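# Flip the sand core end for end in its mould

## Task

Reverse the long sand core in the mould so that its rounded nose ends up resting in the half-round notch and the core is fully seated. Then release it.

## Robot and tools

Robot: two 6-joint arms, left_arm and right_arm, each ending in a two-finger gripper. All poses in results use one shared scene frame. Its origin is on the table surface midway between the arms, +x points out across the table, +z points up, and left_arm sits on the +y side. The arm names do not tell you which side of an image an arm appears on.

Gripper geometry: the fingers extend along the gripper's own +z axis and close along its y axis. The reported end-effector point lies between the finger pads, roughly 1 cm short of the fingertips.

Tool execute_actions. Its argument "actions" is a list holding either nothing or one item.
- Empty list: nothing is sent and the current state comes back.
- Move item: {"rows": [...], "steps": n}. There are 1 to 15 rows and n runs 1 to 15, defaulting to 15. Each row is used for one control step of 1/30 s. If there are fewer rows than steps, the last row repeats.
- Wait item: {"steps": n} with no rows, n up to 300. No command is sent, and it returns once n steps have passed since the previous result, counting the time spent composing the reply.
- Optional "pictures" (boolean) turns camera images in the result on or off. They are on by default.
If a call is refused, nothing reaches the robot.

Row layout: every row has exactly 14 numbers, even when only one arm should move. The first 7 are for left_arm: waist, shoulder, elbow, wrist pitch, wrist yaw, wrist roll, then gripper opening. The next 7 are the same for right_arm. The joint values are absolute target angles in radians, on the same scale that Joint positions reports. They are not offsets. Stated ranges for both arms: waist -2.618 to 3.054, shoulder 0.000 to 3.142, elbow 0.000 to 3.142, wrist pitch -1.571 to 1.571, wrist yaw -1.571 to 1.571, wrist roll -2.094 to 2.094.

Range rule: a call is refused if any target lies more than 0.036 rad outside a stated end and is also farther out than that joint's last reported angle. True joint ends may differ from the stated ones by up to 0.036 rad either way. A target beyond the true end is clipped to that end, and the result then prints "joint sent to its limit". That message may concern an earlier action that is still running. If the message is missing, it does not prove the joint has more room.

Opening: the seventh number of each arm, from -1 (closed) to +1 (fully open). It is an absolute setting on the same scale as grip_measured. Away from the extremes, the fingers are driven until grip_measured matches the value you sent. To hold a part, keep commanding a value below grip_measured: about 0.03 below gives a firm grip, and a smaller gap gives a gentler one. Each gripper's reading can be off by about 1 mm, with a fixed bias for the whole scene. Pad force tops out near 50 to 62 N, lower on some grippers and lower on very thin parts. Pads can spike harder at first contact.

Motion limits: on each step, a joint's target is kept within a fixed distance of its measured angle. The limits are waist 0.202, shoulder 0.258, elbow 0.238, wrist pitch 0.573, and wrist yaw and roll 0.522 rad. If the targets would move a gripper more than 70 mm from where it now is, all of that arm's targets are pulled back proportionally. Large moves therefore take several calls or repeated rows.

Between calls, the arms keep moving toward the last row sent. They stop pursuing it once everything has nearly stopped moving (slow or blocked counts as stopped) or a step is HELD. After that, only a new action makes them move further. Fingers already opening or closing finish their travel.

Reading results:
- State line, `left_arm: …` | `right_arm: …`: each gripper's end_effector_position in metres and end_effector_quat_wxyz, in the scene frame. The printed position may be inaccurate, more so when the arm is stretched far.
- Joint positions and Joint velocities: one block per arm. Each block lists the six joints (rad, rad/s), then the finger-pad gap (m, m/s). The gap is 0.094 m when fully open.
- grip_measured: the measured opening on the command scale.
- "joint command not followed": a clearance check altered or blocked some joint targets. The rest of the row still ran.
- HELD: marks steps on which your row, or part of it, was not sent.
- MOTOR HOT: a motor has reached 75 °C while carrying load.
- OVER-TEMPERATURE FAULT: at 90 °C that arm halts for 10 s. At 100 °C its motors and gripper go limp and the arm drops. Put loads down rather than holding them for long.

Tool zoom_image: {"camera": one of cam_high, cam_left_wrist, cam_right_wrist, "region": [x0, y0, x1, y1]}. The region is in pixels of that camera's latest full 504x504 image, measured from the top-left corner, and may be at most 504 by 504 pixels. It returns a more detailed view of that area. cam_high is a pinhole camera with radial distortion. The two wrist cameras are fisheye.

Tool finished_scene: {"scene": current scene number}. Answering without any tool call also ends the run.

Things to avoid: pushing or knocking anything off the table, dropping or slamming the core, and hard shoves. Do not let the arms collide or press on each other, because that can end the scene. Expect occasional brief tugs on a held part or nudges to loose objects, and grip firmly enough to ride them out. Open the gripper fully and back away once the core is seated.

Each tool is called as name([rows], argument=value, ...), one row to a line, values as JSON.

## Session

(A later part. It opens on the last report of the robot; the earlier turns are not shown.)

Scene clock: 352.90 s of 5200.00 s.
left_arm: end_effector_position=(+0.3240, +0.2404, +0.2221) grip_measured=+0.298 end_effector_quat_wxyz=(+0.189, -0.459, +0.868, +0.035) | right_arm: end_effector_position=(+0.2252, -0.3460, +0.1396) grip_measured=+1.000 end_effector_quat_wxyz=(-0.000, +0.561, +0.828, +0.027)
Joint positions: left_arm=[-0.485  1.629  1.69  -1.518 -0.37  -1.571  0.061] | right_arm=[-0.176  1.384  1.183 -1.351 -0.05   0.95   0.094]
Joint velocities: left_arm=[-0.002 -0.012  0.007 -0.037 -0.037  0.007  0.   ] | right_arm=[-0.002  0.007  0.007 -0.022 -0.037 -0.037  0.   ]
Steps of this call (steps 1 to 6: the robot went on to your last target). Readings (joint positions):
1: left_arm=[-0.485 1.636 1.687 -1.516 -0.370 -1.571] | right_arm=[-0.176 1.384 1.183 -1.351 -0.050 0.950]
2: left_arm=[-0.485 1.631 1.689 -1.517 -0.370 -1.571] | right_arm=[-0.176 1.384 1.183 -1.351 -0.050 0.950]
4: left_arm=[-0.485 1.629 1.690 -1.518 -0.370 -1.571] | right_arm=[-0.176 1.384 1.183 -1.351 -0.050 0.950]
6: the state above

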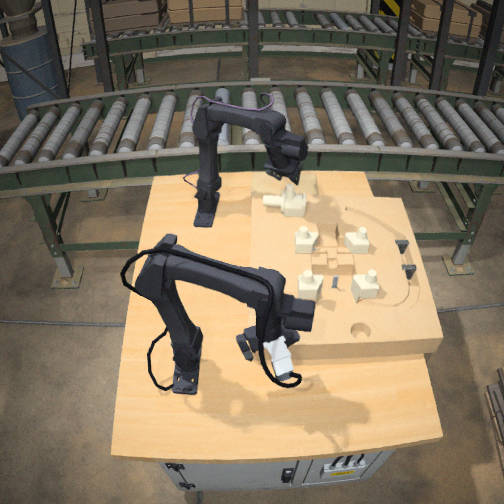

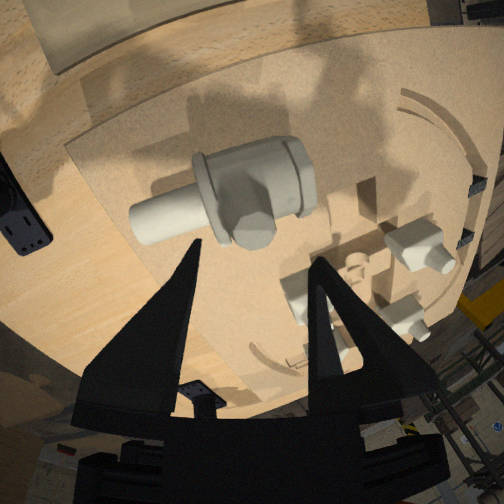

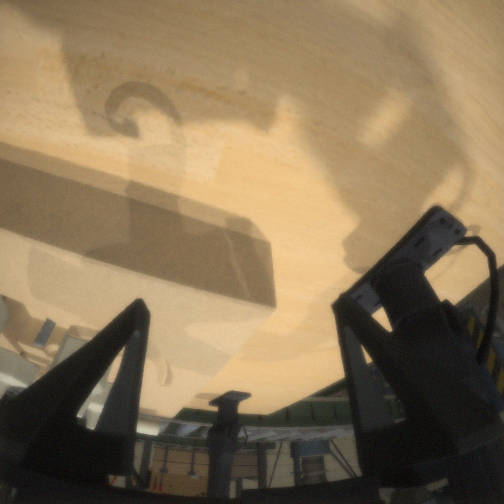

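execute_actions([
  {"rows": [[-0.48,1.62,1.712,-1.54,-0.365,-1.52,0.3,-0.176,1.384,1.183,-1.351,-0.048,0.95,1],[-0.468,1.62,1.712,-1.54,-0.345,-1.44,0.3,-0.176,1.384,1.183,-1.351,-0.048,0.95,1],[-0.454,1.62,1.712,-1.54,-0.32,-1.35,0.3,-0.176,1.384,1.183,-1.351,-0.048,0.95,1],[-0.439,1.62,1.712,-1.54,-0.293,-1.245,0.3,-0.176,1.384,1.183,-1.351,-0.048,0.95,1],[-0.423,1.62,1.712,-1.54,-0.265,-1.14,0.3,-0.176,1.384,1.183,-1.351,-0.048,0.95,1],[-0.407,1.62,1.712,-1.54,-0.237,-1.035,0.3,-0.176,1.384,1.183,-1.351,-0.048,0.95,1],[-0.391,1.62,1.712,-1.54,-0.209,-0.93,0.3,-0.176,1.384,1.183,-1.351,-0.048,0.95,1],[-0.375,1.62,1.712,-1.54,-0.181,-0.825,0.3,-0.176,1.384,1.183,-1.351,-0.048,0.95,1],[-0.359,1.62,1.712,-1.54,-0.153,-0.72,0.3,-0.176,1.384,1.183,-1.351,-0.048,0.95,1],[-0.343,1.62,1.712,-1.54,-0.125,-0.615,0.3,-0.176,1.384,1.183,-1.351,-0.048,0.95,1],[-0.327,1.62,1.712,-1.54,-0.097,-0.51,0.3,-0.176,1.384,1.183,-1.351,-0.048,0.95,1],[-0.311,1.62,1.712,-1.54,-0.069,-0.405,0.3,-0.176,1.384,1.183,-1.351,-0.048,0.95,1],[-0.295,1.62,1.712,-1.54,-0.041,-0.3,0.3,-0.176,1.384,1.183,-1.351,-0.048,0.95,1],[-0.279,1.62,1.712,-1.54,-0.013,-0.195,0.3,-0.176,1.384,1.183,-1.351,-0.048,0.95,1],[-0.263,1.62,1.712,-1.54,0.015,-0.09,0.3,-0.176,1.384,1.183,-1.351,-0.048,0.95,1]], "steps": 15},
], pictures=false)

execute_actions([
  {"rows": [[-0.247,1.62,1.712,-1.54,0.043,0.015,0.3,-0.176,1.384,1.183,-1.351,-0.048,0.95,1],[-0.231,1.62,1.712,-1.54,0.071,0.12,0.3,-0.176,1.384,1.183,-1.351,-0.048,0.95,1],[-0.215,1.62,1.712,-1.54,0.099,0.225,0.3,-0.176,1.384,1.183,-1.351,-0.048,0.95,1],[-0.199,1.62,1.712,-1.54,0.127,0.33,0.3,-0.176,1.384,1.183,-1.351,-0.048,0.95,1],[-0.183,1.62,1.712,-1.54,0.155,0.435,0.3,-0.176,1.384,1.183,-1.351,-0.048,0.95,1],[-0.167,1.62,1.712,-1.54,0.183,0.54,0.3,-0.176,1.384,1.183,-1.351,-0.048,0.95,1],[-0.151,1.62,1.712,-1.54,0.211,0.645,0.3,-0.176,1.384,1.183,-1.351,-0.048,0.95,1],[-0.135,1.625,1.712,-1.54,0.239,0.75,0.3,-0.176,1.384,1.183,-1.351,-0.048,0.95,1],[-0.119,1.63,1.712,-1.542,0.267,0.855,0.3,-0.176,1.384,1.183,-1.351,-0.048,0.95,1],[-0.103,1.636,1.712,-1.544,0.295,0.96,0.3,-0.176,1.384,1.183,-1.351,-0.048,0.95,1],[-0.087,1.643,1.712,-1.546,0.323,1.065,0.3,-0.176,1.384,1.183,-1.351,-0.048,0.95,1],[-0.073,1.65,1.712,-1.548,0.35,1.17,0.3,-0.176,1.384,1.183,-1.351,-0.048,0.95,1],[-0.06,1.657,1.712,-1.55,0.375,1.27,0.3,-0.176,1.384,1.183,-1.351,-0.048,0.95,1],[-0.05,1.664,1.712,-1.552,0.395,1.37,0.3,-0.176,1.384,1.183,-1.351,-0.048,0.95,1],[-0.043,1.67,1.712,-1.554,0.408,1.452,0.3,-0.176,1.384,1.183,-1.351,-0.048,0.95,1]], "steps": 15},
], pictures=false)

execute_actions([
  {"steps": 22},
])

Scene clock: 387.03 s of 5200.00 s.
left_arm: end_effector_position=(+0.3222, +0.2522, +0.2108) grip_measured=+0.299 end_effector_quat_wxyz=(+0.071, -0.053, +0.996, +0.017) | right_arm: end_effector_position=(+0.2252, -0.3460, +0.1396) grip_measured=+1.000 end_effector_quat_wxyz=(-0.000, +0.561, +0.828, +0.027)
Joint positions: left_arm=[-0.298  1.629  1.69  -1.522 -0.096 -0.534  0.061] | right_arm=[-0.176  1.384  1.183 -1.351 -0.05   0.95   0.094]
Joint velocities: left_arm=[ 0.442  0.002 -0.007 -0.037  0.828  2.762 -0.   ] | right_arm=[-0.007  0.012 -0.007  0.037  0.066  0.051  0.   ]
Steps of this call (steps 1 to 30: the robot went on to your last target; steps 31 to 90: nothing new was sent; then 30.63 s passed at rest; steps 91 to 105: all 15 steps of this action). Readings (joint positions):
91: left_arm=[-0.485 1.629 1.690 -1.518 -0.369 -1.565] | right_arm=[-0.176 1.384 1.183 -1.351 -0.050 0.950]
92: left_arm=[-0.484 1.629 1.690 -1.518 -0.364 -1.547] | right_arm=[-0.176 1.384 1.183 -1.351 -0.050 0.950]
94: left_arm=[-0.474 1.629 1.690 -1.518 -0.341 -1.470] | right_arm=[-0.176 1.384 1.183 -1.351 -0.050 0.950]
98: left_arm=[-0.414 1.629 1.690 -1.518 -0.266 -1.189] | right_arm=[-0.176 1.384 1.183 -1.351 -0.050 0.950]
105: the state above

Scene clock: 387.53 s of 5200.00 s.
left_arm: end_effector_position=(+0.3240, +0.2531, +0.2133) grip_measured=+0.299 end_effector_quat_wxyz=(+0.090, +0.530, +0.834, -0.123) | right_arm: end_effector_position=(+0.2252, -0.3460, +0.1396) grip_measured=+1.000 end_effector_quat_wxyz=(-0.000, +0.561, +0.828, +0.027)
Joint positions: left_arm=[-0.065  1.644  1.69  -1.535  0.296  0.921  0.061] | right_arm=[-0.176  1.384  1.183 -1.351 -0.05   0.95   0.094]
Joint velocities: left_arm=[ 0.315  0.208  0.002 -0.007  0.667  2.762 -0.   ] | right_arm=[-0.007  0.007 -0.012 -0.081 -0.022 -0.007  0.   ]
Steps of this call (steps 1 to 15: all 15 steps of this action). Readings (joint positions):
1: left_arm=[-0.282 1.629 1.690 -1.522 -0.070 -0.437] | right_arm=[-0.176 1.384 1.183 -1.351 -0.050 0.950]
2: left_arm=[-0.266 1.629 1.690 -1.523 -0.043 -0.340] | right_arm=[-0.176 1.384 1.183 -1.351 -0.050 0.950]
4: left_arm=[-0.234 1.629 1.690 -1.524 0.010 -0.145] | right_arm=[-0.176 1.384 1.183 -1.351 -0.050 0.950]
8: left_arm=[-0.170 1.629 1.690 -1.526 0.116 0.243] | right_arm=[-0.176 1.384 1.183 -1.351 -0.050 0.950]
15: the state above

Scene clock: 388.27 s of 5200.00 s.
left_arm: end_effector_position=(+0.3249, +0.2432, +0.2110) grip_measured=+0.299 end_effector_quat_wxyz=(+0.134, +0.714, +0.673, -0.139) | right_arm: end_effector_position=(+0.2252, -0.3460, +0.1396) grip_measured=+1.000 end_effector_quat_wxyz=(-0.000, +0.561, +0.828, +0.027)
Joint positions: left_arm=[-0.047  1.671  1.69  -1.536  0.386  1.439  0.061] | right_arm=[-0.176  1.384  1.183 -1.351 -0.05   0.95   0.094]
Joint velocities: left_arm=[ 0.002  0.002 -0.017  0.007  0.037 -0.007 -0.   ] | right_arm=[-0.007 -0.007  0.007 -0.051  0.037 -0.007  0.   ]
Steps of this call (steps 1 to 22: the robot went on to your last target). Readings (joint positions):
1: left_arm=[-0.056 1.651 1.690 -1.536 0.314 1.018] | right_arm=[-0.176 1.384 1.183 -1.351 -0.050 0.950]
2: left_arm=[-0.050 1.658 1.690 -1.536 0.328 1.103] | right_arm=[-0.176 1.384 1.183 -1.351 -0.050 0.950]
4: left_arm=[-0.047 1.668 1.690 -1.536 0.349 1.226] | right_arm=[-0.176 1.384 1.183 -1.351 -0.050 0.950]
8: left_arm=[-0.047 1.671 1.690 -1.536 0.372 1.354] | right_arm=[-0.176 1.384 1.183 -1.351 -0.050 0.950]
22: the state above

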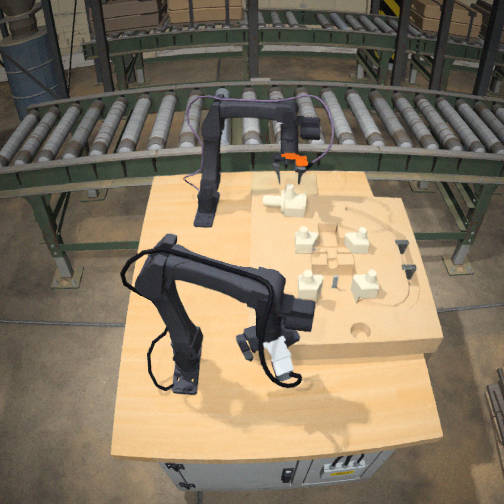

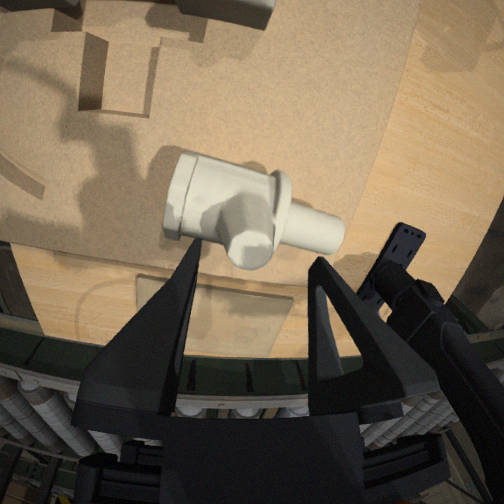

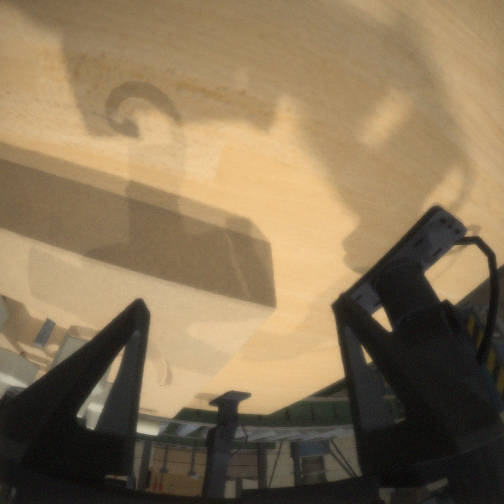

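execute_actions([
  {"rows": [[-0.043,1.652,1.68,-1.52,0.408,1.452,0.27,-0.176,1.384,1.183,-1.351,-0.048,0.95,1],[-0.043,1.649,1.67,-1.51,0.408,1.452,0.24,-0.176,1.384,1.183,-1.351,-0.048,0.95,1],[-0.043,1.646,1.658,-1.499,0.408,1.452,0.21,-0.176,1.384,1.183,-1.351,-0.048,0.95,1],[-0.043,1.643,1.645,-1.488,0.408,1.452,0.18,-0.176,1.384,1.183,-1.351,-0.048,0.95,1],[-0.043,1.64,1.632,-1.477,0.408,1.452,0.15,-0.176,1.384,1.183,-1.351,-0.048,0.95,1],[-0.043,1.637,1.619,-1.466,0.408,1.452,0.12,-0.176,1.384,1.183,-1.351,-0.048,0.95,1],[-0.043,1.634,1.606,-1.455,0.408,1.452,0.1,-0.176,1.384,1.183,-1.351,-0.048,0.95,1],[-0.043,1.631,1.593,-1.444,0.408,1.452,0.1,-0.176,1.384,1.183,-1.351,-0.048,0.95,1],[-0.043,1.628,1.58,-1.434,0.408,1.452,0.1,-0.176,1.384,1.183,-1.351,-0.048,0.95,1],[-0.043,1.626,1.568,-1.426,0.408,1.452,0.1,-0.176,1.384,1.183,-1.351,-0.048,0.95,1],[-0.043,1.624,1.558,-1.42,0.408,1.452,0.1,-0.176,1.384,1.183,-1.351,-0.048,0.95,1],[-0.043,1.624,1.551,-1.42,0.408,1.452,0.1,-0.176,1.384,1.183,-1.351,-0.048,0.95,1]], "steps": 15},
], pictures=false)

execute_actions([
  {"steps": 10},
])

Scene clock: 402.67 s of 5200.00 s.
left_arm: end_effector_position=(+0.3199, +0.2438, +0.1835) grip_measured=+0.102 end_effector_quat_wxyz=(+0.124, +0.714, +0.673, -0.148) | right_arm: end_effector_position=(+0.2252, -0.3460, +0.1396) grip_measured=+1.000 end_effector_quat_wxyz=(-0.000, +0.561, +0.828, +0.027)
Joint positions: left_arm=[-0.047  1.655  1.561 -1.452  0.388  1.443  0.052] | right_arm=[-0.176  1.384  1.183 -1.351 -0.05   0.95   0.094]
Joint velocities: left_arm=[-0.012  0.007 -0.051  0.081  0.007  0.007 -0.   ] | right_arm=[-0.032 -0.012  0.002  0.007 -0.037 -0.007  0.   ]
Steps of this call (steps 1 to 30: the robot went on to your last target; steps 31 to 90: nothing new was sent; then 10.90 s passed at rest; steps 91 to 105: all 15 steps of this action). Readings (joint positions):
91: left_arm=[-0.047 1.671 1.690 -1.536 0.386 1.443] | right_arm=[-0.176 1.384 1.183 -1.351 -0.050 0.950]
92: left_arm=[-0.047 1.671 1.690 -1.536 0.386 1.443] | right_arm=[-0.176 1.384 1.183 -1.351 -0.050 0.950]
94: left_arm=[-0.047 1.668 1.680 -1.525 0.387 1.443] | right_arm=[-0.176 1.384 1.183 -1.351 -0.050 0.950]
98: left_arm=[-0.047 1.660 1.630 -1.496 0.388 1.443] | right_arm=[-0.176 1.384 1.183 -1.351 -0.050 0.950]
105: the state above

Scene clock: 403.00 s of 5200.00 s.
left_arm: end_effector_position=(+0.3230, +0.2432, +0.1835) grip_measured=+0.102 end_effector_quat_wxyz=(+0.129, +0.715, +0.672, -0.144) | right_arm: end_effector_position=(+0.2252, -0.3460, +0.1396) grip_measured=+1.000 end_effector_quat_wxyz=(-0.000, +0.561, +0.828, +0.027)
Joint positions: left_arm=[-0.047  1.655  1.561 -1.438  0.388  1.443  0.052] | right_arm=[-0.176  1.384  1.183 -1.351 -0.05   0.95   0.094]
Joint velocities: left_arm=[-0.012  0.012 -0.022 -0.022 -0.007 -0.022  0.001] | right_arm=[-0.007 -0.007 -0.002  0.066 -0.037 -0.022  0.   ]
Steps of this call (steps 1 to 10: the robot went on to your last target). Readings (joint positions):
1: left_arm=[-0.047 1.655 1.561 -1.449 0.388 1.443] | right_arm=[-0.176 1.384 1.183 -1.351 -0.050 0.950]
2: left_arm=[-0.047 1.655 1.561 -1.447 0.388 1.443] | right_arm=[-0.176 1.384 1.183 -1.351 -0.050 0.950]
4: left_arm=[-0.047 1.655 1.561 -1.443 0.388 1.443] | right_arm=[-0.176 1.384 1.183 -1.351 -0.050 0.950]
8: left_arm=[-0.047 1.655 1.561 -1.439 0.388 1.443] | right_arm=[-0.176 1.384 1.183 -1.351 -0.050 0.950]
10: the state above

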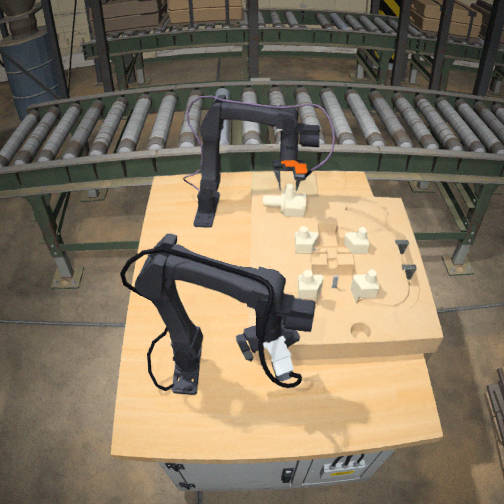

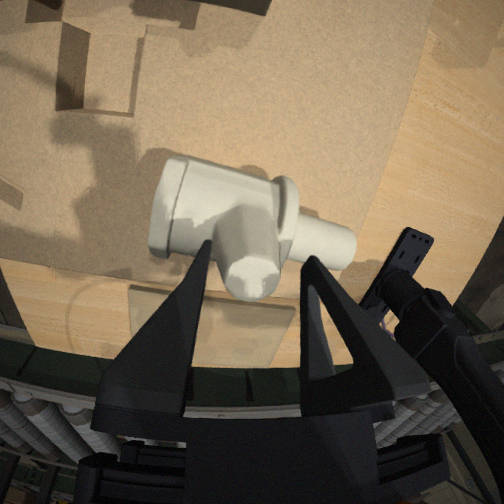

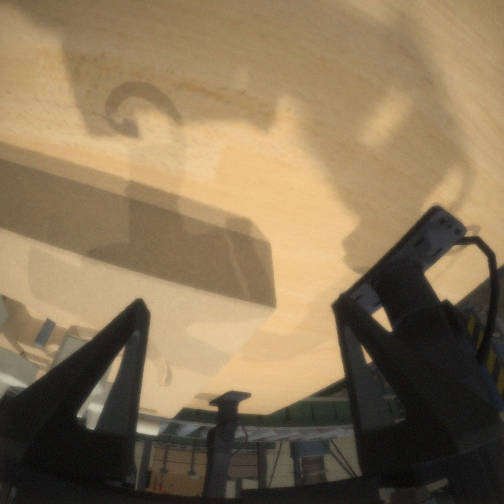

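zoom_image(camera="cam_left_wrist", region=[140, 140, 370, 330])

zoom_image(camera="cam_high", region=[255, 155, 325, 225])

Region (140, 140, 370, 330) of cam_left_wrist's 504x504 image, scaled by 2.191, with more detail than that image has; it fills the top 416 rows of this view, and the rest is white.

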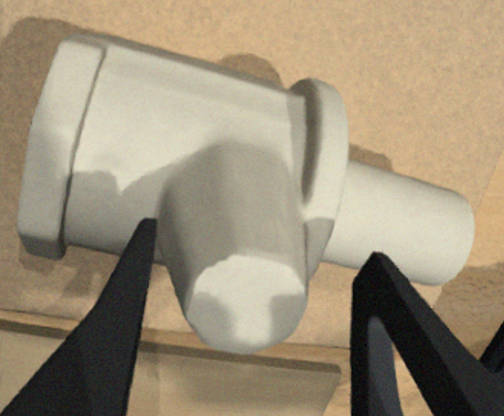

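Region (255, 155, 325, 225) of cam_high's 504x504 image, scaled by 7.200, with more detail than that image has.

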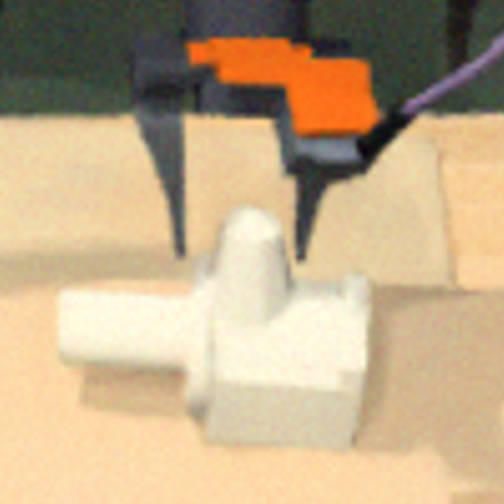

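execute_actions([
  {"rows": [[-0.038,1.64,1.56,-1.418,0.408,1.465,0.1,-0.176,1.384,1.183,-1.351,-0.048,0.95,1],[-0.033,1.65,1.57,-1.417,0.408,1.48,0.1,-0.176,1.384,1.183,-1.351,-0.048,0.95,1],[-0.028,1.656,1.57,-1.416,0.408,1.495,0.08,-0.176,1.384,1.183,-1.351,-0.048,0.95,1],[-0.024,1.661,1.57,-1.416,0.408,1.51,0.06,-0.176,1.384,1.183,-1.351,-0.048,0.95,1],[-0.022,1.666,1.57,-1.416,0.408,1.519,0.04,-0.176,1.384,1.183,-1.351,-0.048,0.95,1],[-0.022,1.671,1.57,-1.416,0.408,1.519,0.02,-0.176,1.384,1.183,-1.351,-0.048,0.95,1],[-0.022,1.675,1.57,-1.416,0.408,1.519,0.0,-0.176,1.384,1.183,-1.351,-0.048,0.95,1]], "steps": 15},
])

zoom_image(camera="cam_high", region=[255, 155, 325, 225])

Scene clock: 422.40 s of 5200.00 s.
left_arm: end_effector_position=(+0.3276, +0.2479, +0.1791) grip_measured=+0.001 end_effector_quat_wxyz=(+0.131, +0.729, +0.657, -0.142) | right_arm: end_effector_position=(+0.2252, -0.3460, +0.1396) grip_measured=+1.000 end_effector_quat_wxyz=(-0.000, +0.561, +0.828, +0.027)
Joint positions: left_arm=[-0.029  1.671  1.561 -1.432  0.388  1.505  0.047] | right_arm=[-0.176  1.384  1.183 -1.351 -0.05   0.95   0.094]
Joint velocities: left_arm=[-0.002  0.007  0.007 -0.022 -0.037 -0.007  0.   ] | right_arm=[ 0.007  0.002 -0.012 -0.007 -0.066 -0.037  0.   ]
Steps of this call (steps 1 to 30: the robot went on to your last target; steps 31 to 90: nothing new was sent; then 15.90 s passed at rest; steps 91 to 105: all 15 steps of this action). Readings (joint positions):
91: left_arm=[-0.047 1.655 1.561 -1.436 0.388 1.444] | right_arm=[-0.176 1.384 1.183 -1.351 -0.050 0.950]
92: left_arm=[-0.047 1.655 1.561 -1.436 0.388 1.448] | right_arm=[-0.176 1.384 1.183 -1.351 -0.050 0.950]
94: left_arm=[-0.042 1.655 1.561 -1.435 0.388 1.463] | right_arm=[-0.176 1.384 1.183 -1.351 -0.050 0.950]
98: left_arm=[-0.030 1.659 1.561 -1.434 0.388 1.490] | right_arm=[-0.176 1.384 1.183 -1.351 -0.050 0.950]
105: the state above

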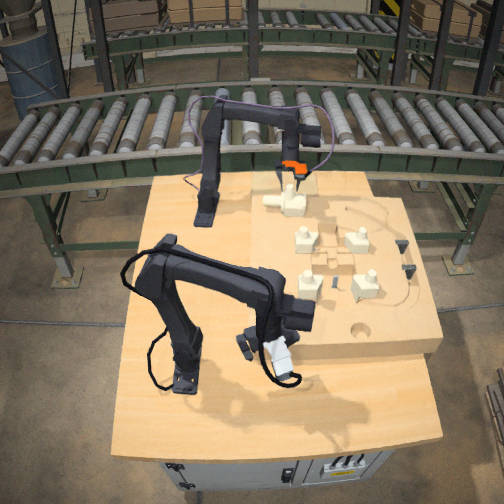

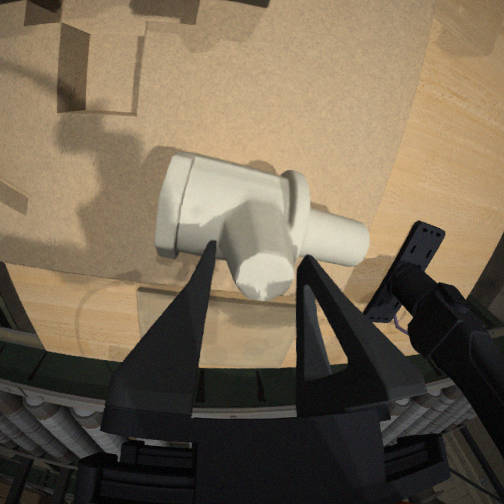

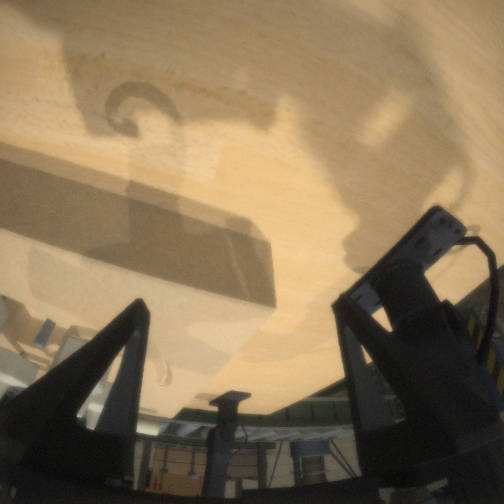

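Region (255, 155, 325, 225) of cam_high's 504x504 image, scaled by 7.200, with more detail than that image has.

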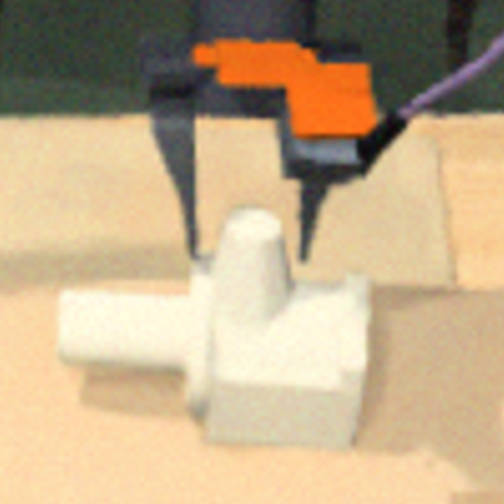

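execute_actions([
  {"rows": [[-0.022,1.68,1.57,-1.412,0.408,1.519,-0.03,-0.176,1.384,1.183,-1.351,-0.048,0.95,1],[-0.022,1.684,1.57,-1.409,0.408,1.519,-0.06,-0.176,1.384,1.183,-1.351,-0.048,0.95,1],[-0.022,1.687,1.57,-1.407,0.408,1.519,-0.09,-0.176,1.384,1.183,-1.351,-0.048,0.95,1],[-0.022,1.687,1.57,-1.407,0.408,1.519,-0.11,-0.176,1.384,1.183,-1.351,-0.048,0.95,1],[-0.022,1.687,1.57,-1.407,0.408,1.519,-0.13,-0.176,1.384,1.183,-1.351,-0.048,0.95,1],[-0.022,1.687,1.57,-1.407,0.408,1.519,-0.15,-0.176,1.384,1.183,-1.351,-0.048,0.95,1],[-0.022,1.687,1.57,-1.407,0.408,1.519,-0.17,-0.176,1.384,1.183,-1.351,-0.048,0.95,1],[-0.022,1.687,1.57,-1.407,0.408,1.519,-0.19,-0.176,1.384,1.183,-1.351,-0.048,0.95,1],[-0.022,1.687,1.57,-1.407,0.408,1.519,-0.205,-0.176,1.384,1.183,-1.351,-0.048,0.95,1],[-0.022,1.687,1.57,-1.407,0.408,1.519,-0.22,-0.176,1.384,1.183,-1.351,-0.048,0.95,1],[-0.022,1.687,1.57,-1.407,0.408,1.519,-0.235,-0.176,1.384,1.183,-1.351,-0.048,0.95,1],[-0.022,1.687,1.57,-1.407,0.408,1.519,-0.25,-0.176,1.384,1.183,-1.351,-0.048,0.95,1],[-0.022,1.687,1.57,-1.407,0.408,1.519,-0.265,-0.176,1.384,1.183,-1.351,-0.048,0.95,1],[-0.022,1.687,1.57,-1.407,0.408,1.519,-0.28,-0.176,1.384,1.183,-1.351,-0.048,0.95,1]], "steps": 15},
], pictures=false)

execute_actions([
  {"steps": 5},
])

Scene clock: 435.40 s of 5200.00 s.
left_arm: end_effector_position=(+0.3289, +0.2476, +0.1761) grip_measured=-0.268 end_effector_quat_wxyz=(+0.129, +0.730, +0.656, -0.144) | right_arm: end_effector_position=(+0.2252, -0.3460, +0.1396) grip_measured=+1.000 end_effector_quat_wxyz=(-0.000, +0.561, +0.828, +0.027)
Joint positions: left_arm=[-0.029  1.681  1.561 -1.429  0.389  1.51   0.034] | right_arm=[-0.176  1.384  1.183 -1.351 -0.05   0.95   0.094]
Joint velocities: left_arm=[-0.007  0.002 -0.002  0.007 -0.022 -0.081 -0.001] | right_arm=[ 0.012 -0.012  0.002  0.022  0.022  0.051  0.   ]
Steps of this call (steps 1 to 15: the robot went on to your last target; steps 16 to 90: nothing new was sent; then 9.50 s passed at rest; steps 91 to 105: all 15 steps of this action). Readings (joint positions):
91: left_arm=[-0.029 1.671 1.561 -1.432 0.388 1.509] | right_arm=[-0.176 1.384 1.183 -1.351 -0.050 0.950]
92: left_arm=[-0.029 1.671 1.561 -1.430 0.388 1.509] | right_arm=[-0.176 1.384 1.183 -1.351 -0.050 0.950]
94: left_arm=[-0.029 1.673 1.561 -1.429 0.388 1.509] | right_arm=[-0.176 1.384 1.183 -1.351 -0.050 0.950]
98: left_arm=[-0.029 1.681 1.561 -1.425 0.388 1.509] | right_arm=[-0.176 1.384 1.183 -1.351 -0.050 0.950]
105: the state above

Scene clock: 435.57 s of 5200.00 s.
left_arm: end_effector_position=(+0.3289, +0.2476, +0.1761) grip_measured=-0.269 end_effector_quat_wxyz=(+0.129, +0.730, +0.656, -0.144) | right_arm: end_effector_position=(+0.2252, -0.3460, +0.1396) grip_measured=+1.000 end_effector_quat_wxyz=(-0.000, +0.561, +0.828, +0.027)
Joint positions: left_arm=[-0.029  1.681  1.561 -1.429  0.389  1.51   0.034] | right_arm=[-0.176  1.384  1.183 -1.351 -0.05   0.95   0.094]
Joint velocities: left_arm=[-0.012  0.012 -0.002 -0.007 -0.095 -0.007  0.   ] | right_arm=[-0.012 -0.017 -0.007 -0.007 -0.007 -0.022  0.   ]
Steps of this call (steps 1 to 5: the robot went on to your last target). Readings (joint positions):
1: left_arm=[-0.029 1.681 1.561 -1.429 0.389 1.510] | right_arm=[-0.176 1.384 1.183 -1.351 -0.050 0.950]
2: left_arm=[-0.029 1.681 1.561 -1.429 0.389 1.510] | right_arm=[-0.176 1.384 1.183 -1.351 -0.050 0.950]
4: left_arm=[-0.029 1.681 1.561 -1.429 0.389 1.510] | right_arm=[-0.176 1.384 1.183 -1.351 -0.050 0.950]
5: the state above

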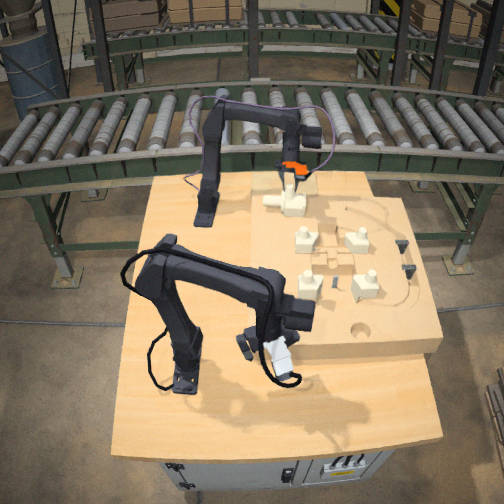

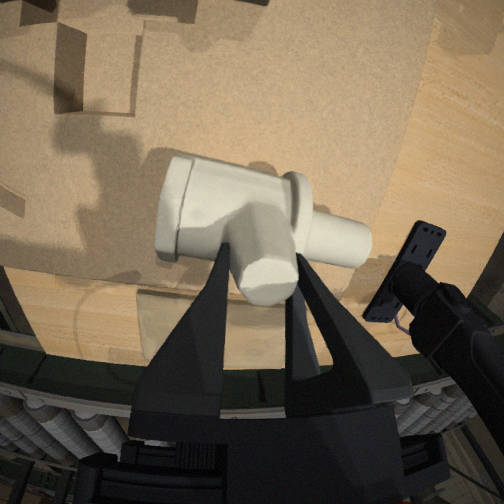

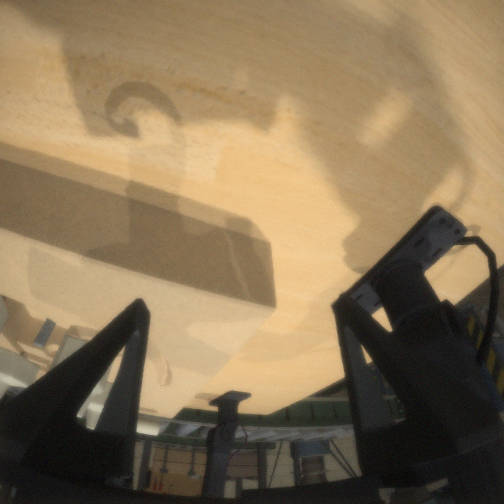

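execute_actions([
  {"rows": [[-0.025,1.68,1.58,-1.425,0.41,1.515,-0.295,-0.176,1.384,1.183,-1.351,-0.048,0.95,1],[-0.025,1.67,1.59,-1.435,0.415,1.515,-0.308,-0.176,1.384,1.183,-1.351,-0.048,0.95,1],[-0.025,1.663,1.6,-1.44,0.42,1.515,-0.308,-0.176,1.384,1.183,-1.351,-0.048,0.95,1],[-0.025,1.66,1.612,-1.445,0.425,1.515,-0.308,-0.176,1.384,1.183,-1.351,-0.048,0.95,1],[-0.025,1.66,1.625,-1.455,0.43,1.515,-0.308,-0.176,1.384,1.183,-1.351,-0.048,0.95,1],[-0.025,1.66,1.638,-1.466,0.43,1.515,-0.308,-0.176,1.384,1.183,-1.351,-0.048,0.95,1],[-0.025,1.66,1.652,-1.478,0.43,1.515,-0.308,-0.176,1.384,1.183,-1.351,-0.048,0.95,1],[-0.025,1.66,1.666,-1.49,0.43,1.515,-0.308,-0.176,1.384,1.183,-1.351,-0.048,0.95,1],[-0.025,1.66,1.68,-1.502,0.43,1.515,-0.308,-0.176,1.384,1.183,-1.351,-0.048,0.95,1],[-0.025,1.66,1.693,-1.514,0.43,1.515,-0.308,-0.176,1.384,1.183,-1.351,-0.048,0.95,1],[-0.025,1.66,1.705,-1.525,0.43,1.515,-0.308,-0.176,1.384,1.183,-1.351,-0.048,0.95,1],[-0.025,1.66,1.716,-1.534,0.43,1.515,-0.308,-0.176,1.384,1.183,-1.351,-0.048,0.95,1],[-0.025,1.66,1.725,-1.54,0.43,1.515,-0.308,-0.176,1.384,1.183,-1.351,-0.048,0.95,1],[-0.025,1.66,1.732,-1.545,0.43,1.515,-0.308,-0.176,1.384,1.183,-1.351,-0.048,0.95,1],[-0.025,1.66,1.737,-1.548,0.43,1.515,-0.308,-0.176,1.384,1.183,-1.351,-0.048,0.95,1]], "steps": 15},
])

Scene clock: 460.87 s of 5200.00 s.
left_arm: end_effector_position=(+0.3331, +0.2489, +0.2031) grip_measured=-0.287 end_effector_quat_wxyz=(+0.138, +0.733, +0.654, -0.130) | right_arm: end_effector_position=(+0.2252, -0.3460, +0.1396) grip_measured=+1.000 end_effector_quat_wxyz=(-0.000, +0.561, +0.828, +0.027)
Joint positions: left_arm=[-0.029  1.685  1.675 -1.506  0.377  1.51   0.033] | right_arm=[-0.176  1.384  1.183 -1.351 -0.05   0.95   0.094]
Joint velocities: left_arm=[ 0.002 -0.002  0.261 -0.198  0.037  0.007 -0.001] | right_arm=[ 0.012 -0.002  0.002  0.022 -0.022  0.051  0.   ]
Steps of this call (steps 1 to 15: the robot went on to your last target; steps 16 to 90: nothing new was sent; then 21.80 s passed at rest; steps 91 to 105: all 15 steps of this action). Readings (joint positions):
91: left_arm=[-0.029 1.681 1.561 -1.429 0.389 1.510] | right_arm=[-0.176 1.384 1.183 -1.351 -0.050 0.950]
92: left_arm=[-0.029 1.681 1.561 -1.429 0.389 1.510] | right_arm=[-0.176 1.384 1.183 -1.351 -0.050 0.950]
94: left_arm=[-0.029 1.681 1.562 -1.430 0.389 1.510] | right_arm=[-0.176 1.384 1.183 -1.351 -0.050 0.950]
98: left_arm=[-0.029 1.684 1.585 -1.450 0.382 1.510] | right_arm=[-0.176 1.384 1.183 -1.351 -0.050 0.950]
105: the state above

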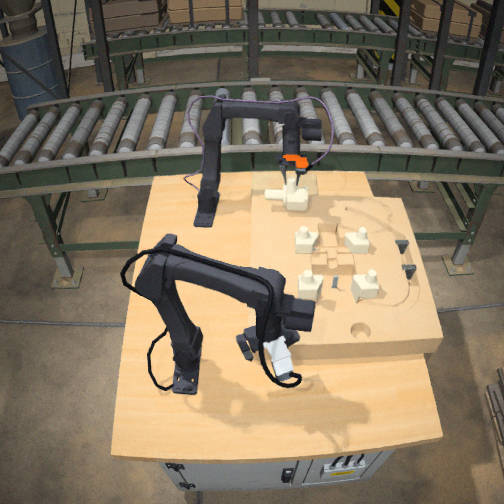

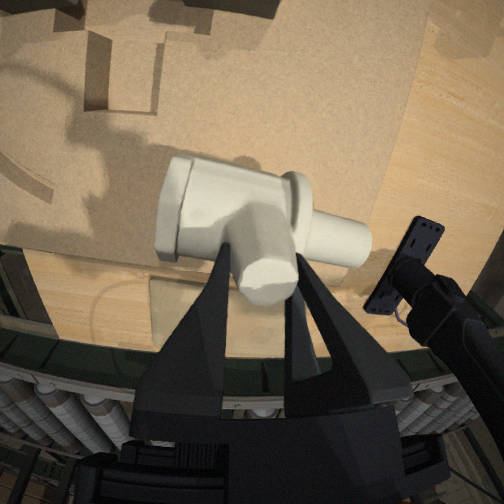

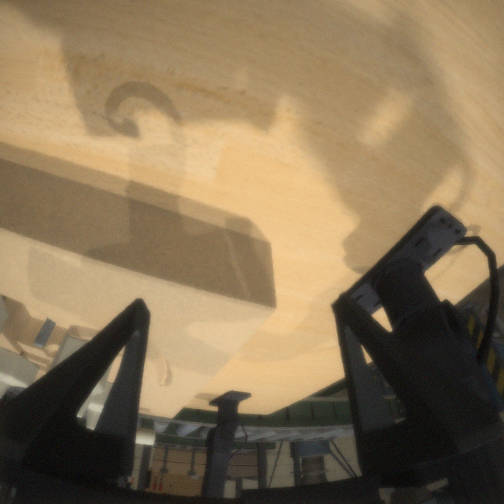

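execute_actions([
  {"rows": [[-0.028,1.655,1.735,-1.53,0.428,1.48,-0.325,-0.176,1.384,1.183,-1.351,-0.048,0.95,1],[-0.032,1.65,1.73,-1.505,0.424,1.43,-0.335,-0.176,1.384,1.183,-1.351,-0.048,0.95,1],[-0.037,1.645,1.725,-1.478,0.418,1.365,-0.335,-0.176,1.384,1.183,-1.351,-0.048,0.95,1],[-0.042,1.64,1.72,-1.45,0.41,1.295,-0.335,-0.176,1.384,1.183,-1.351,-0.048,0.95,1],[-0.047,1.635,1.715,-1.423,0.4,1.225,-0.335,-0.176,1.384,1.183,-1.351,-0.048,0.95,1],[-0.052,1.63,1.71,-1.396,0.388,1.155,-0.335,-0.176,1.384,1.183,-1.351,-0.048,0.95,1],[-0.058,1.625,1.705,-1.37,0.374,1.085,-0.335,-0.176,1.384,1.183,-1.351,-0.048,0.95,1],[-0.064,1.62,1.70,-1.345,0.358,1.015,-0.335,-0.176,1.384,1.183,-1.351,-0.048,0.95,1],[-0.07,1.615,1.695,-1.32,0.34,0.945,-0.335,-0.176,1.384,1.183,-1.351,-0.048,0.95,1],[-0.076,1.61,1.69,-1.297,0.321,0.875,-0.335,-0.176,1.384,1.183,-1.351,-0.048,0.95,1],[-0.082,1.607,1.69,-1.276,0.301,0.805,-0.335,-0.176,1.384,1.183,-1.351,-0.048,0.95,1],[-0.088,1.605,1.69,-1.257,0.28,0.735,-0.335,-0.176,1.384,1.183,-1.351,-0.048,0.95,1],[-0.094,1.605,1.695,-1.24,0.259,0.665,-0.335,-0.176,1.384,1.183,-1.351,-0.048,0.95,1],[-0.10,1.608,1.705,-1.225,0.237,0.595,-0.335,-0.176,1.384,1.183,-1.351,-0.048,0.95,1],[-0.108,1.615,1.72,-1.215,0.215,0.525,-0.335,-0.176,1.384,1.183,-1.351,-0.048,0.95,1]], "steps": 15},
], pictures=false)

execute_actions([
  {"rows": [[-0.12,1.63,1.742,-1.21,0.187,0.455,-0.335,-0.176,1.384,1.183,-1.351,-0.048,0.95,1],[-0.134,1.648,1.766,-1.208,0.158,0.385,-0.335,-0.176,1.384,1.183,-1.351,-0.048,0.95,1],[-0.15,1.668,1.79,-1.208,0.128,0.315,-0.335,-0.176,1.384,1.183,-1.351,-0.048,0.95,1],[-0.167,1.689,1.815,-1.208,0.098,0.245,-0.335,-0.176,1.384,1.183,-1.351,-0.048,0.95,1],[-0.184,1.71,1.84,-1.21,0.068,0.175,-0.335,-0.176,1.384,1.183,-1.351,-0.048,0.95,1],[-0.201,1.731,1.865,-1.212,0.038,0.105,-0.335,-0.176,1.384,1.183,-1.351,-0.048,0.95,1],[-0.218,1.752,1.89,-1.215,0.008,0.035,-0.335,-0.176,1.384,1.183,-1.351,-0.048,0.95,1],[-0.235,1.773,1.915,-1.218,-0.022,-0.035,-0.335,-0.176,1.384,1.183,-1.351,-0.048,0.95,1],[-0.252,1.794,1.94,-1.222,-0.052,-0.105,-0.335,-0.176,1.384,1.183,-1.351,-0.048,0.95,1],[-0.269,1.815,1.965,-1.226,-0.082,-0.175,-0.335,-0.176,1.384,1.183,-1.351,-0.048,0.95,1],[-0.286,1.836,1.99,-1.23,-0.112,-0.245,-0.335,-0.176,1.384,1.183,-1.351,-0.048,0.95,1],[-0.303,1.857,2.014,-1.234,-0.142,-0.31,-0.335,-0.176,1.384,1.183,-1.351,-0.048,0.95,1],[-0.319,1.876,2.036,-1.237,-0.17,-0.37,-0.335,-0.176,1.384,1.183,-1.351,-0.048,0.95,1],[-0.333,1.893,2.055,-1.239,-0.193,-0.42,-0.335,-0.176,1.384,1.183,-1.351,-0.048,0.95,1],[-0.343,1.905,2.068,-1.24,-0.21,-0.452,-0.335,-0.176,1.384,1.183,-1.351,-0.048,0.95,1]], "steps": 15},
], pictures=false)

execute_actions([
  {"steps": 20},
])

Scene clock: 478.73 s of 5200.00 s.
left_arm: end_effector_position=(+0.3687, +0.2429, +0.2107) grip_measured=-0.287 end_effector_quat_wxyz=(+0.156, +0.504, +0.845, -0.085) | right_arm: end_effector_position=(+0.2252, -0.3460, +0.1396) grip_measured=+1.000 end_effector_quat_wxyz=(-0.000, +0.561, +0.828, +0.027)
Joint positions: left_arm=[-0.088  1.661  1.678 -1.337  0.256  0.819  0.033] | right_arm=[-0.176  1.384  1.183 -1.351 -0.05   0.95   0.094]
Joint velocities: left_arm=[-0.173 -0.042 -0.002  0.462 -0.476 -1.927  0.   ] | right_arm=[-0.027 -0.007  0.012 -0.007 -0.007 -0.037  0.   ]
Steps of this call (steps 1 to 30: the robot went on to your last target; steps 31 to 90: nothing new was sent; then 14.37 s passed at rest; steps 91 to 105: all 15 steps of this action). Readings (joint positions):
91: left_arm=[-0.029 1.685 1.688 -1.537 0.377 1.507] | right_arm=[-0.176 1.384 1.183 -1.351 -0.050 0.950]
92: left_arm=[-0.029 1.685 1.688 -1.537 0.377 1.497] | right_arm=[-0.176 1.384 1.183 -1.351 -0.050 0.950]
94: left_arm=[-0.030 1.685 1.688 -1.529 0.374 1.446] | right_arm=[-0.176 1.384 1.183 -1.351 -0.050 0.950]
98: left_arm=[-0.044 1.684 1.688 -1.472 0.348 1.258] | right_arm=[-0.176 1.384 1.183 -1.351 -0.050 0.950]
105: the state above

Scene clock: 479.23 s of 5200.00 s.
left_arm: end_effector_position=(+0.4368, +0.1923, +0.2119) grip_measured=-0.287 end_effector_quat_wxyz=(+0.179, +0.113, +0.977, -0.010) | right_arm: end_effector_position=(+0.2252, -0.3460, +0.1396) grip_measured=+1.000 end_effector_quat_wxyz=(-0.000, +0.561, +0.828, +0.027)
Joint positions: left_arm=[-0.313  1.91   1.981 -1.294 -0.097 -0.2    0.033] | right_arm=[-0.176  1.384  1.183 -1.351 -0.05   0.95   0.094]
Joint velocities: left_arm=[-0.432  0.564  0.501  0.051 -0.637 -1.678  0.001] | right_arm=[ 0.012 -0.012 -0.017 -0.051 -0.007 -0.007  0.   ]
Steps of this call (steps 1 to 15: all 15 steps of this action). Readings (joint positions):
1: left_arm=[-0.095 1.660 1.679 -1.324 0.239 0.752] | right_arm=[-0.176 1.384 1.183 -1.351 -0.050 0.950]
2: left_arm=[-0.104 1.663 1.685 -1.314 0.218 0.684] | right_arm=[-0.176 1.384 1.183 -1.351 -0.050 0.950]
4: left_arm=[-0.127 1.681 1.716 -1.310 0.172 0.547] | right_arm=[-0.176 1.384 1.183 -1.351 -0.050 0.950]
8: left_arm=[-0.191 1.753 1.816 -1.303 0.072 0.270] | right_arm=[-0.176 1.384 1.183 -1.351 -0.050 0.950]
15: the state above

Scene clock: 479.90 s of 5200.00 s.
left_arm: end_effector_position=(+0.4440, +0.1869, +0.2039) grip_measured=-0.287 end_effector_quat_wxyz=(+0.187, +0.006, +0.982, +0.004) | right_arm: end_effector_position=(+0.2252, -0.3460, +0.1396) grip_measured=+1.000 end_effector_quat_wxyz=(-0.000, +0.561, +0.828, +0.027)
Joint positions: left_arm=[-0.349  1.952  2.003 -1.289 -0.177 -0.442  0.034] | right_arm=[-0.176  1.384  1.183 -1.351 -0.05   0.95   0.094]
Joint velocities: left_arm=[ 0.012 -0.017 -0.007  0.037 -0.11   0.037 -0.   ] | right_arm=[ 0.007 -0.017  0.002  0.051 -0.022 -0.037  0.   ]
Steps of this call (steps 1 to 20: the robot went on to your last target). Readings (joint positions):
1: left_arm=[-0.326 1.926 1.994 -1.292 -0.114 -0.249] | right_arm=[-0.176 1.384 1.183 -1.351 -0.050 0.950]
2: left_arm=[-0.337 1.938 2.001 -1.288 -0.127 -0.289] | right_arm=[-0.176 1.384 1.183 -1.351 -0.050 0.950]
4: left_arm=[-0.347 1.949 2.003 -1.285 -0.140 -0.345] | right_arm=[-0.176 1.384 1.183 -1.351 -0.050 0.950]
8: left_arm=[-0.349 1.952 2.003 -1.289 -0.161 -0.404] | right_arm=[-0.176 1.384 1.183 -1.351 -0.050 0.950]
20: the state above

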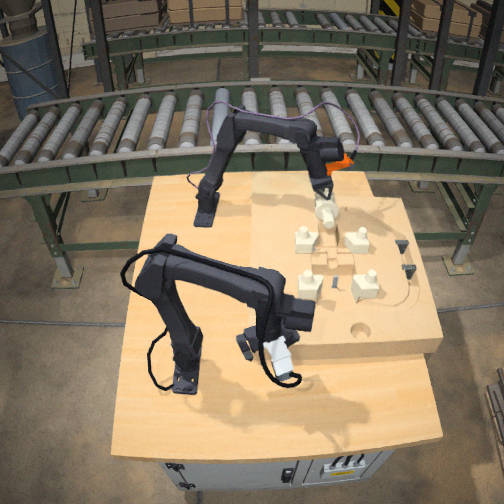

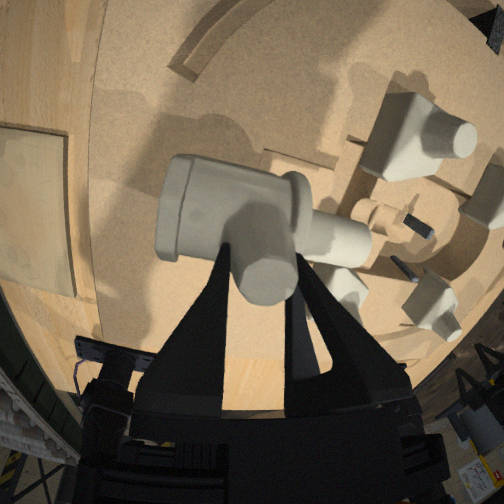

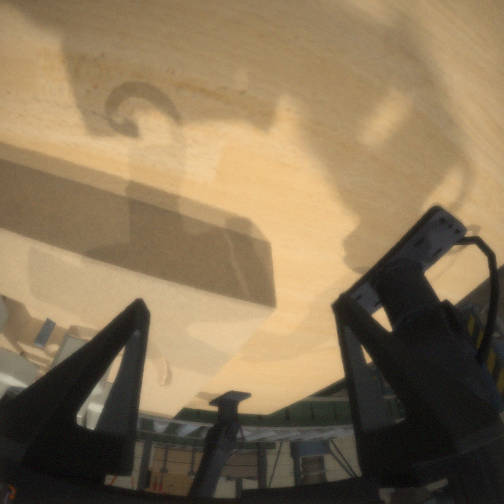

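zoom_image(camera="cam_high", region=[285, 175, 380, 280])

zoom_image(camera="cam_left_wrist", region=[150, 100, 430, 310])

Region (285, 175, 380, 280) of cam_high's 504x504 image, scaled by 4.800, with more detail than that image has; it fills the left 456 columns of this view, and the rest is white.

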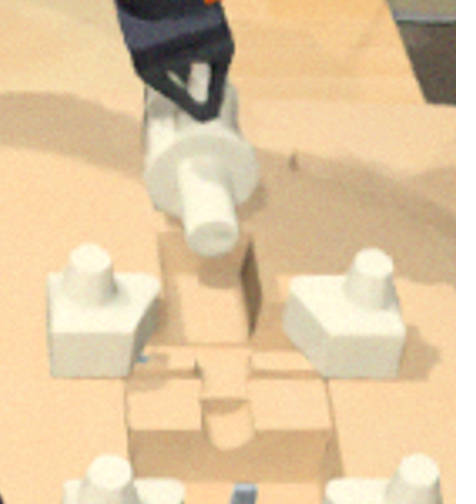

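Region (150, 100, 430, 310) of cam_left_wrist's 504x504 image, scaled by 1.800, with more detail than that image has; it fills the top 378 rows of this view, and the rest is white.

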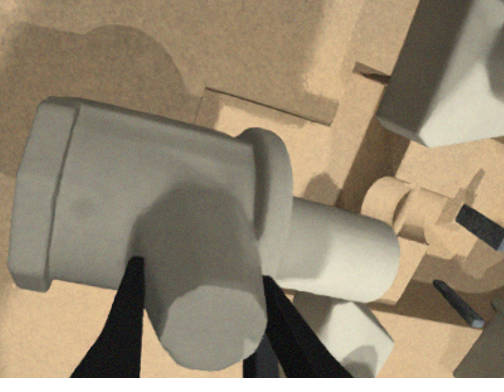

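execute_actions([
  {"rows": [[-0.355,1.912,2.078,-1.245,-0.213,-0.46,-0.335,-0.176,1.384,1.183,-1.351,-0.048,0.95,1],[-0.362,1.919,2.086,-1.248,-0.216,-0.468,-0.335,-0.176,1.384,1.183,-1.351,-0.048,0.95,1],[-0.37,1.927,2.094,-1.25,-0.219,-0.477,-0.335,-0.176,1.384,1.183,-1.351,-0.048,0.95,1],[-0.378,1.935,2.102,-1.252,-0.222,-0.486,-0.335,-0.176,1.384,1.183,-1.351,-0.048,0.95,1],[-0.386,1.943,2.11,-1.254,-0.225,-0.495,-0.335,-0.176,1.384,1.183,-1.351,-0.048,0.95,1],[-0.394,1.951,2.118,-1.256,-0.228,-0.504,-0.335,-0.176,1.384,1.183,-1.351,-0.048,0.95,1],[-0.402,1.959,2.126,-1.258,-0.231,-0.513,-0.335,-0.176,1.384,1.183,-1.351,-0.048,0.95,1],[-0.41,1.967,2.134,-1.26,-0.234,-0.522,-0.335,-0.176,1.384,1.183,-1.351,-0.048,0.95,1],[-0.418,1.975,2.142,-1.261,-0.237,-0.531,-0.335,-0.176,1.384,1.183,-1.351,-0.048,0.95,1],[-0.426,1.983,2.15,-1.262,-0.24,-0.54,-0.335,-0.176,1.384,1.183,-1.351,-0.048,0.95,1],[-0.434,1.991,2.157,-1.263,-0.243,-0.548,-0.335,-0.176,1.384,1.183,-1.351,-0.048,0.95,1],[-0.441,1.998,2.164,-1.264,-0.246,-0.555,-0.335,-0.176,1.384,1.183,-1.351,-0.048,0.95,1],[-0.447,2.004,2.17,-1.265,-0.248,-0.559,-0.335,-0.176,1.384,1.183,-1.351,-0.048,0.95,1],[-0.452,2.009,2.174,-1.265,-0.25,-0.561,-0.335,-0.176,1.384,1.183,-1.351,-0.048,0.95,1],[-0.455,2.013,2.177,-1.265,-0.25,-0.561,-0.335,-0.176,1.384,1.183,-1.351,-0.048,0.95,1]], "steps": 15},
], pictures=false)

execute_actions([
  {"steps": 12},
])

zoom_image(camera="cam_high", region=[285, 175, 380, 280])

zoom_image(camera="cam_left_wrist", region=[130, 90, 410, 300])

Scene clock: 496.03 s of 5200.00 s.
left_arm: end_effector_position=(+0.4460, +0.1427, +0.2024) grip_measured=-0.287 end_effector_quat_wxyz=(+0.198, +0.004, +0.980, -0.004) | right_arm: end_effector_position=(+0.2252, -0.3460, +0.1396) grip_measured=+1.000 end_effector_quat_wxyz=(-0.000, +0.561, +0.828, +0.027)
Joint positions: left_arm=[-0.443  2.036  2.111 -1.301 -0.206 -0.533  0.034] | right_arm=[-0.176  1.384  1.183 -1.351 -0.05   0.95   0.094]
Joint velocities: left_arm=[-0.232  0.208  0.115 -0.037  0.037 -0.198  0.001] | right_arm=[ 0.002 -0.007  0.017 -0.022  0.007 -0.007  0.   ]
Steps of this call (steps 1 to 15: the robot went on to your last target; steps 16 to 90: nothing new was sent; then 12.63 s passed at rest; steps 91 to 105: all 15 steps of this action). Readings (joint positions):
91: left_arm=[-0.349 1.952 2.005 -1.290 -0.177 -0.445] | right_arm=[-0.176 1.384 1.183 -1.351 -0.050 0.950]
92: left_arm=[-0.349 1.953 2.009 -1.292 -0.178 -0.448] | right_arm=[-0.176 1.384 1.183 -1.351 -0.050 0.950]
94: left_arm=[-0.353 1.958 2.024 -1.298 -0.183 -0.456] | right_arm=[-0.176 1.384 1.183 -1.351 -0.050 0.950]
98: left_arm=[-0.378 1.978 2.063 -1.300 -0.198 -0.483] | right_arm=[-0.176 1.384 1.183 -1.351 -0.050 0.950]
105: the state above

Scene clock: 496.43 s of 5200.00 s.
left_arm: end_effector_position=(+0.4441, +0.1367, +0.1940) grip_measured=-0.287 end_effector_quat_wxyz=(+0.191, +0.003, +0.982, +0.001) | right_arm: end_effector_position=(+0.2252, -0.3460, +0.1396) grip_measured=+1.000 end_effector_quat_wxyz=(-0.000, +0.561, +0.828, +0.027)
Joint positions: left_arm=[-0.458  2.057  2.114 -1.305 -0.212 -0.552  0.034] | right_arm=[-0.176  1.384  1.183 -1.351 -0.05   0.95   0.094]
Joint velocities: left_arm=[ 0.002  0.002  0.002 -0.066 -0.051 -0.037  0.001] | right_arm=[-0.002 -0.002 -0.012 -0.051 -0.066  0.007  0.   ]
Steps of this call (steps 1 to 12: the robot went on to your last target). Readings (joint positions):
1: left_arm=[-0.449 2.043 2.114 -1.301 -0.206 -0.537] | right_arm=[-0.176 1.384 1.183 -1.351 -0.050 0.950]
2: left_arm=[-0.454 2.048 2.114 -1.301 -0.206 -0.540] | right_arm=[-0.176 1.384 1.183 -1.351 -0.050 0.950]
4: left_arm=[-0.458 2.055 2.114 -1.302 -0.206 -0.545] | right_arm=[-0.176 1.384 1.183 -1.351 -0.050 0.950]
8: left_arm=[-0.458 2.057 2.114 -1.304 -0.211 -0.550] | right_arm=[-0.176 1.384 1.183 -1.351 -0.050 0.950]
12: the state above

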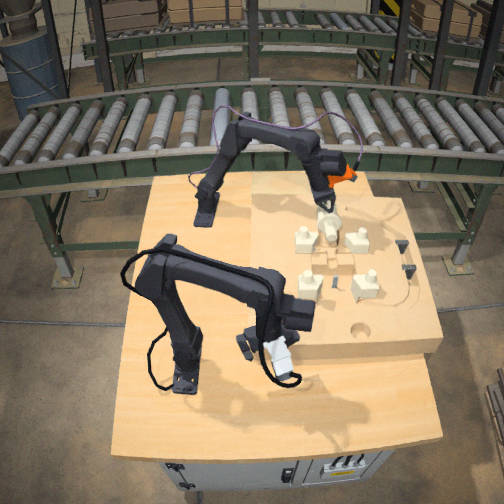

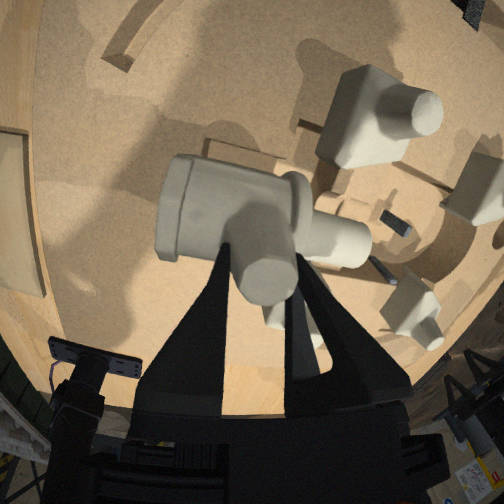

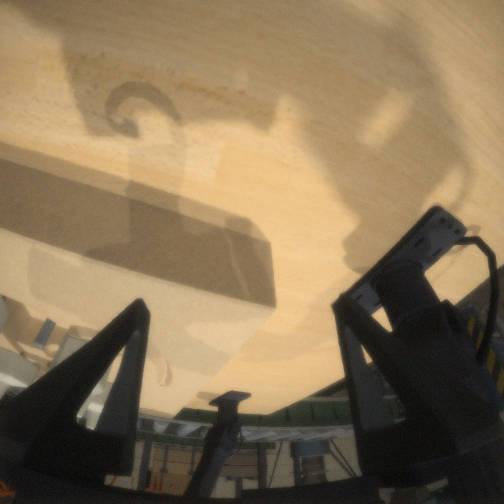

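Region (285, 175, 380, 280) of cam_high's 504x504 image, scaled by 4.800, with more detail than that image has; it fills the left 456 columns of this view, and the rest is white.

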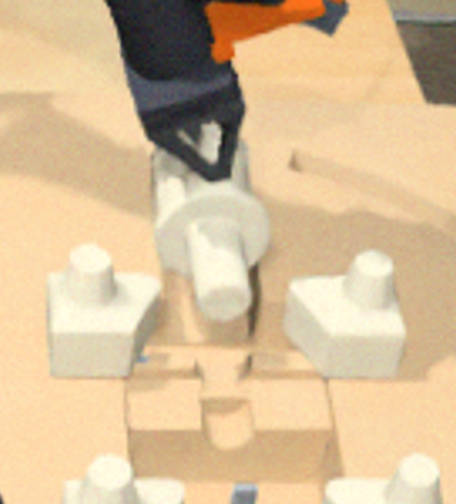

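Region (130, 90, 410, 300) of cam_left_wrist's 504x504 image, scaled by 1.800, with more detail than that image has; it fills the top 378 rows of this view, and the rest is white.

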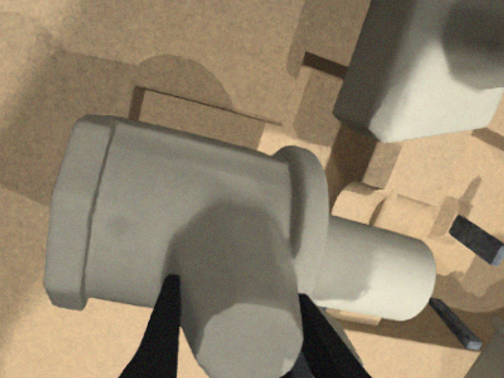

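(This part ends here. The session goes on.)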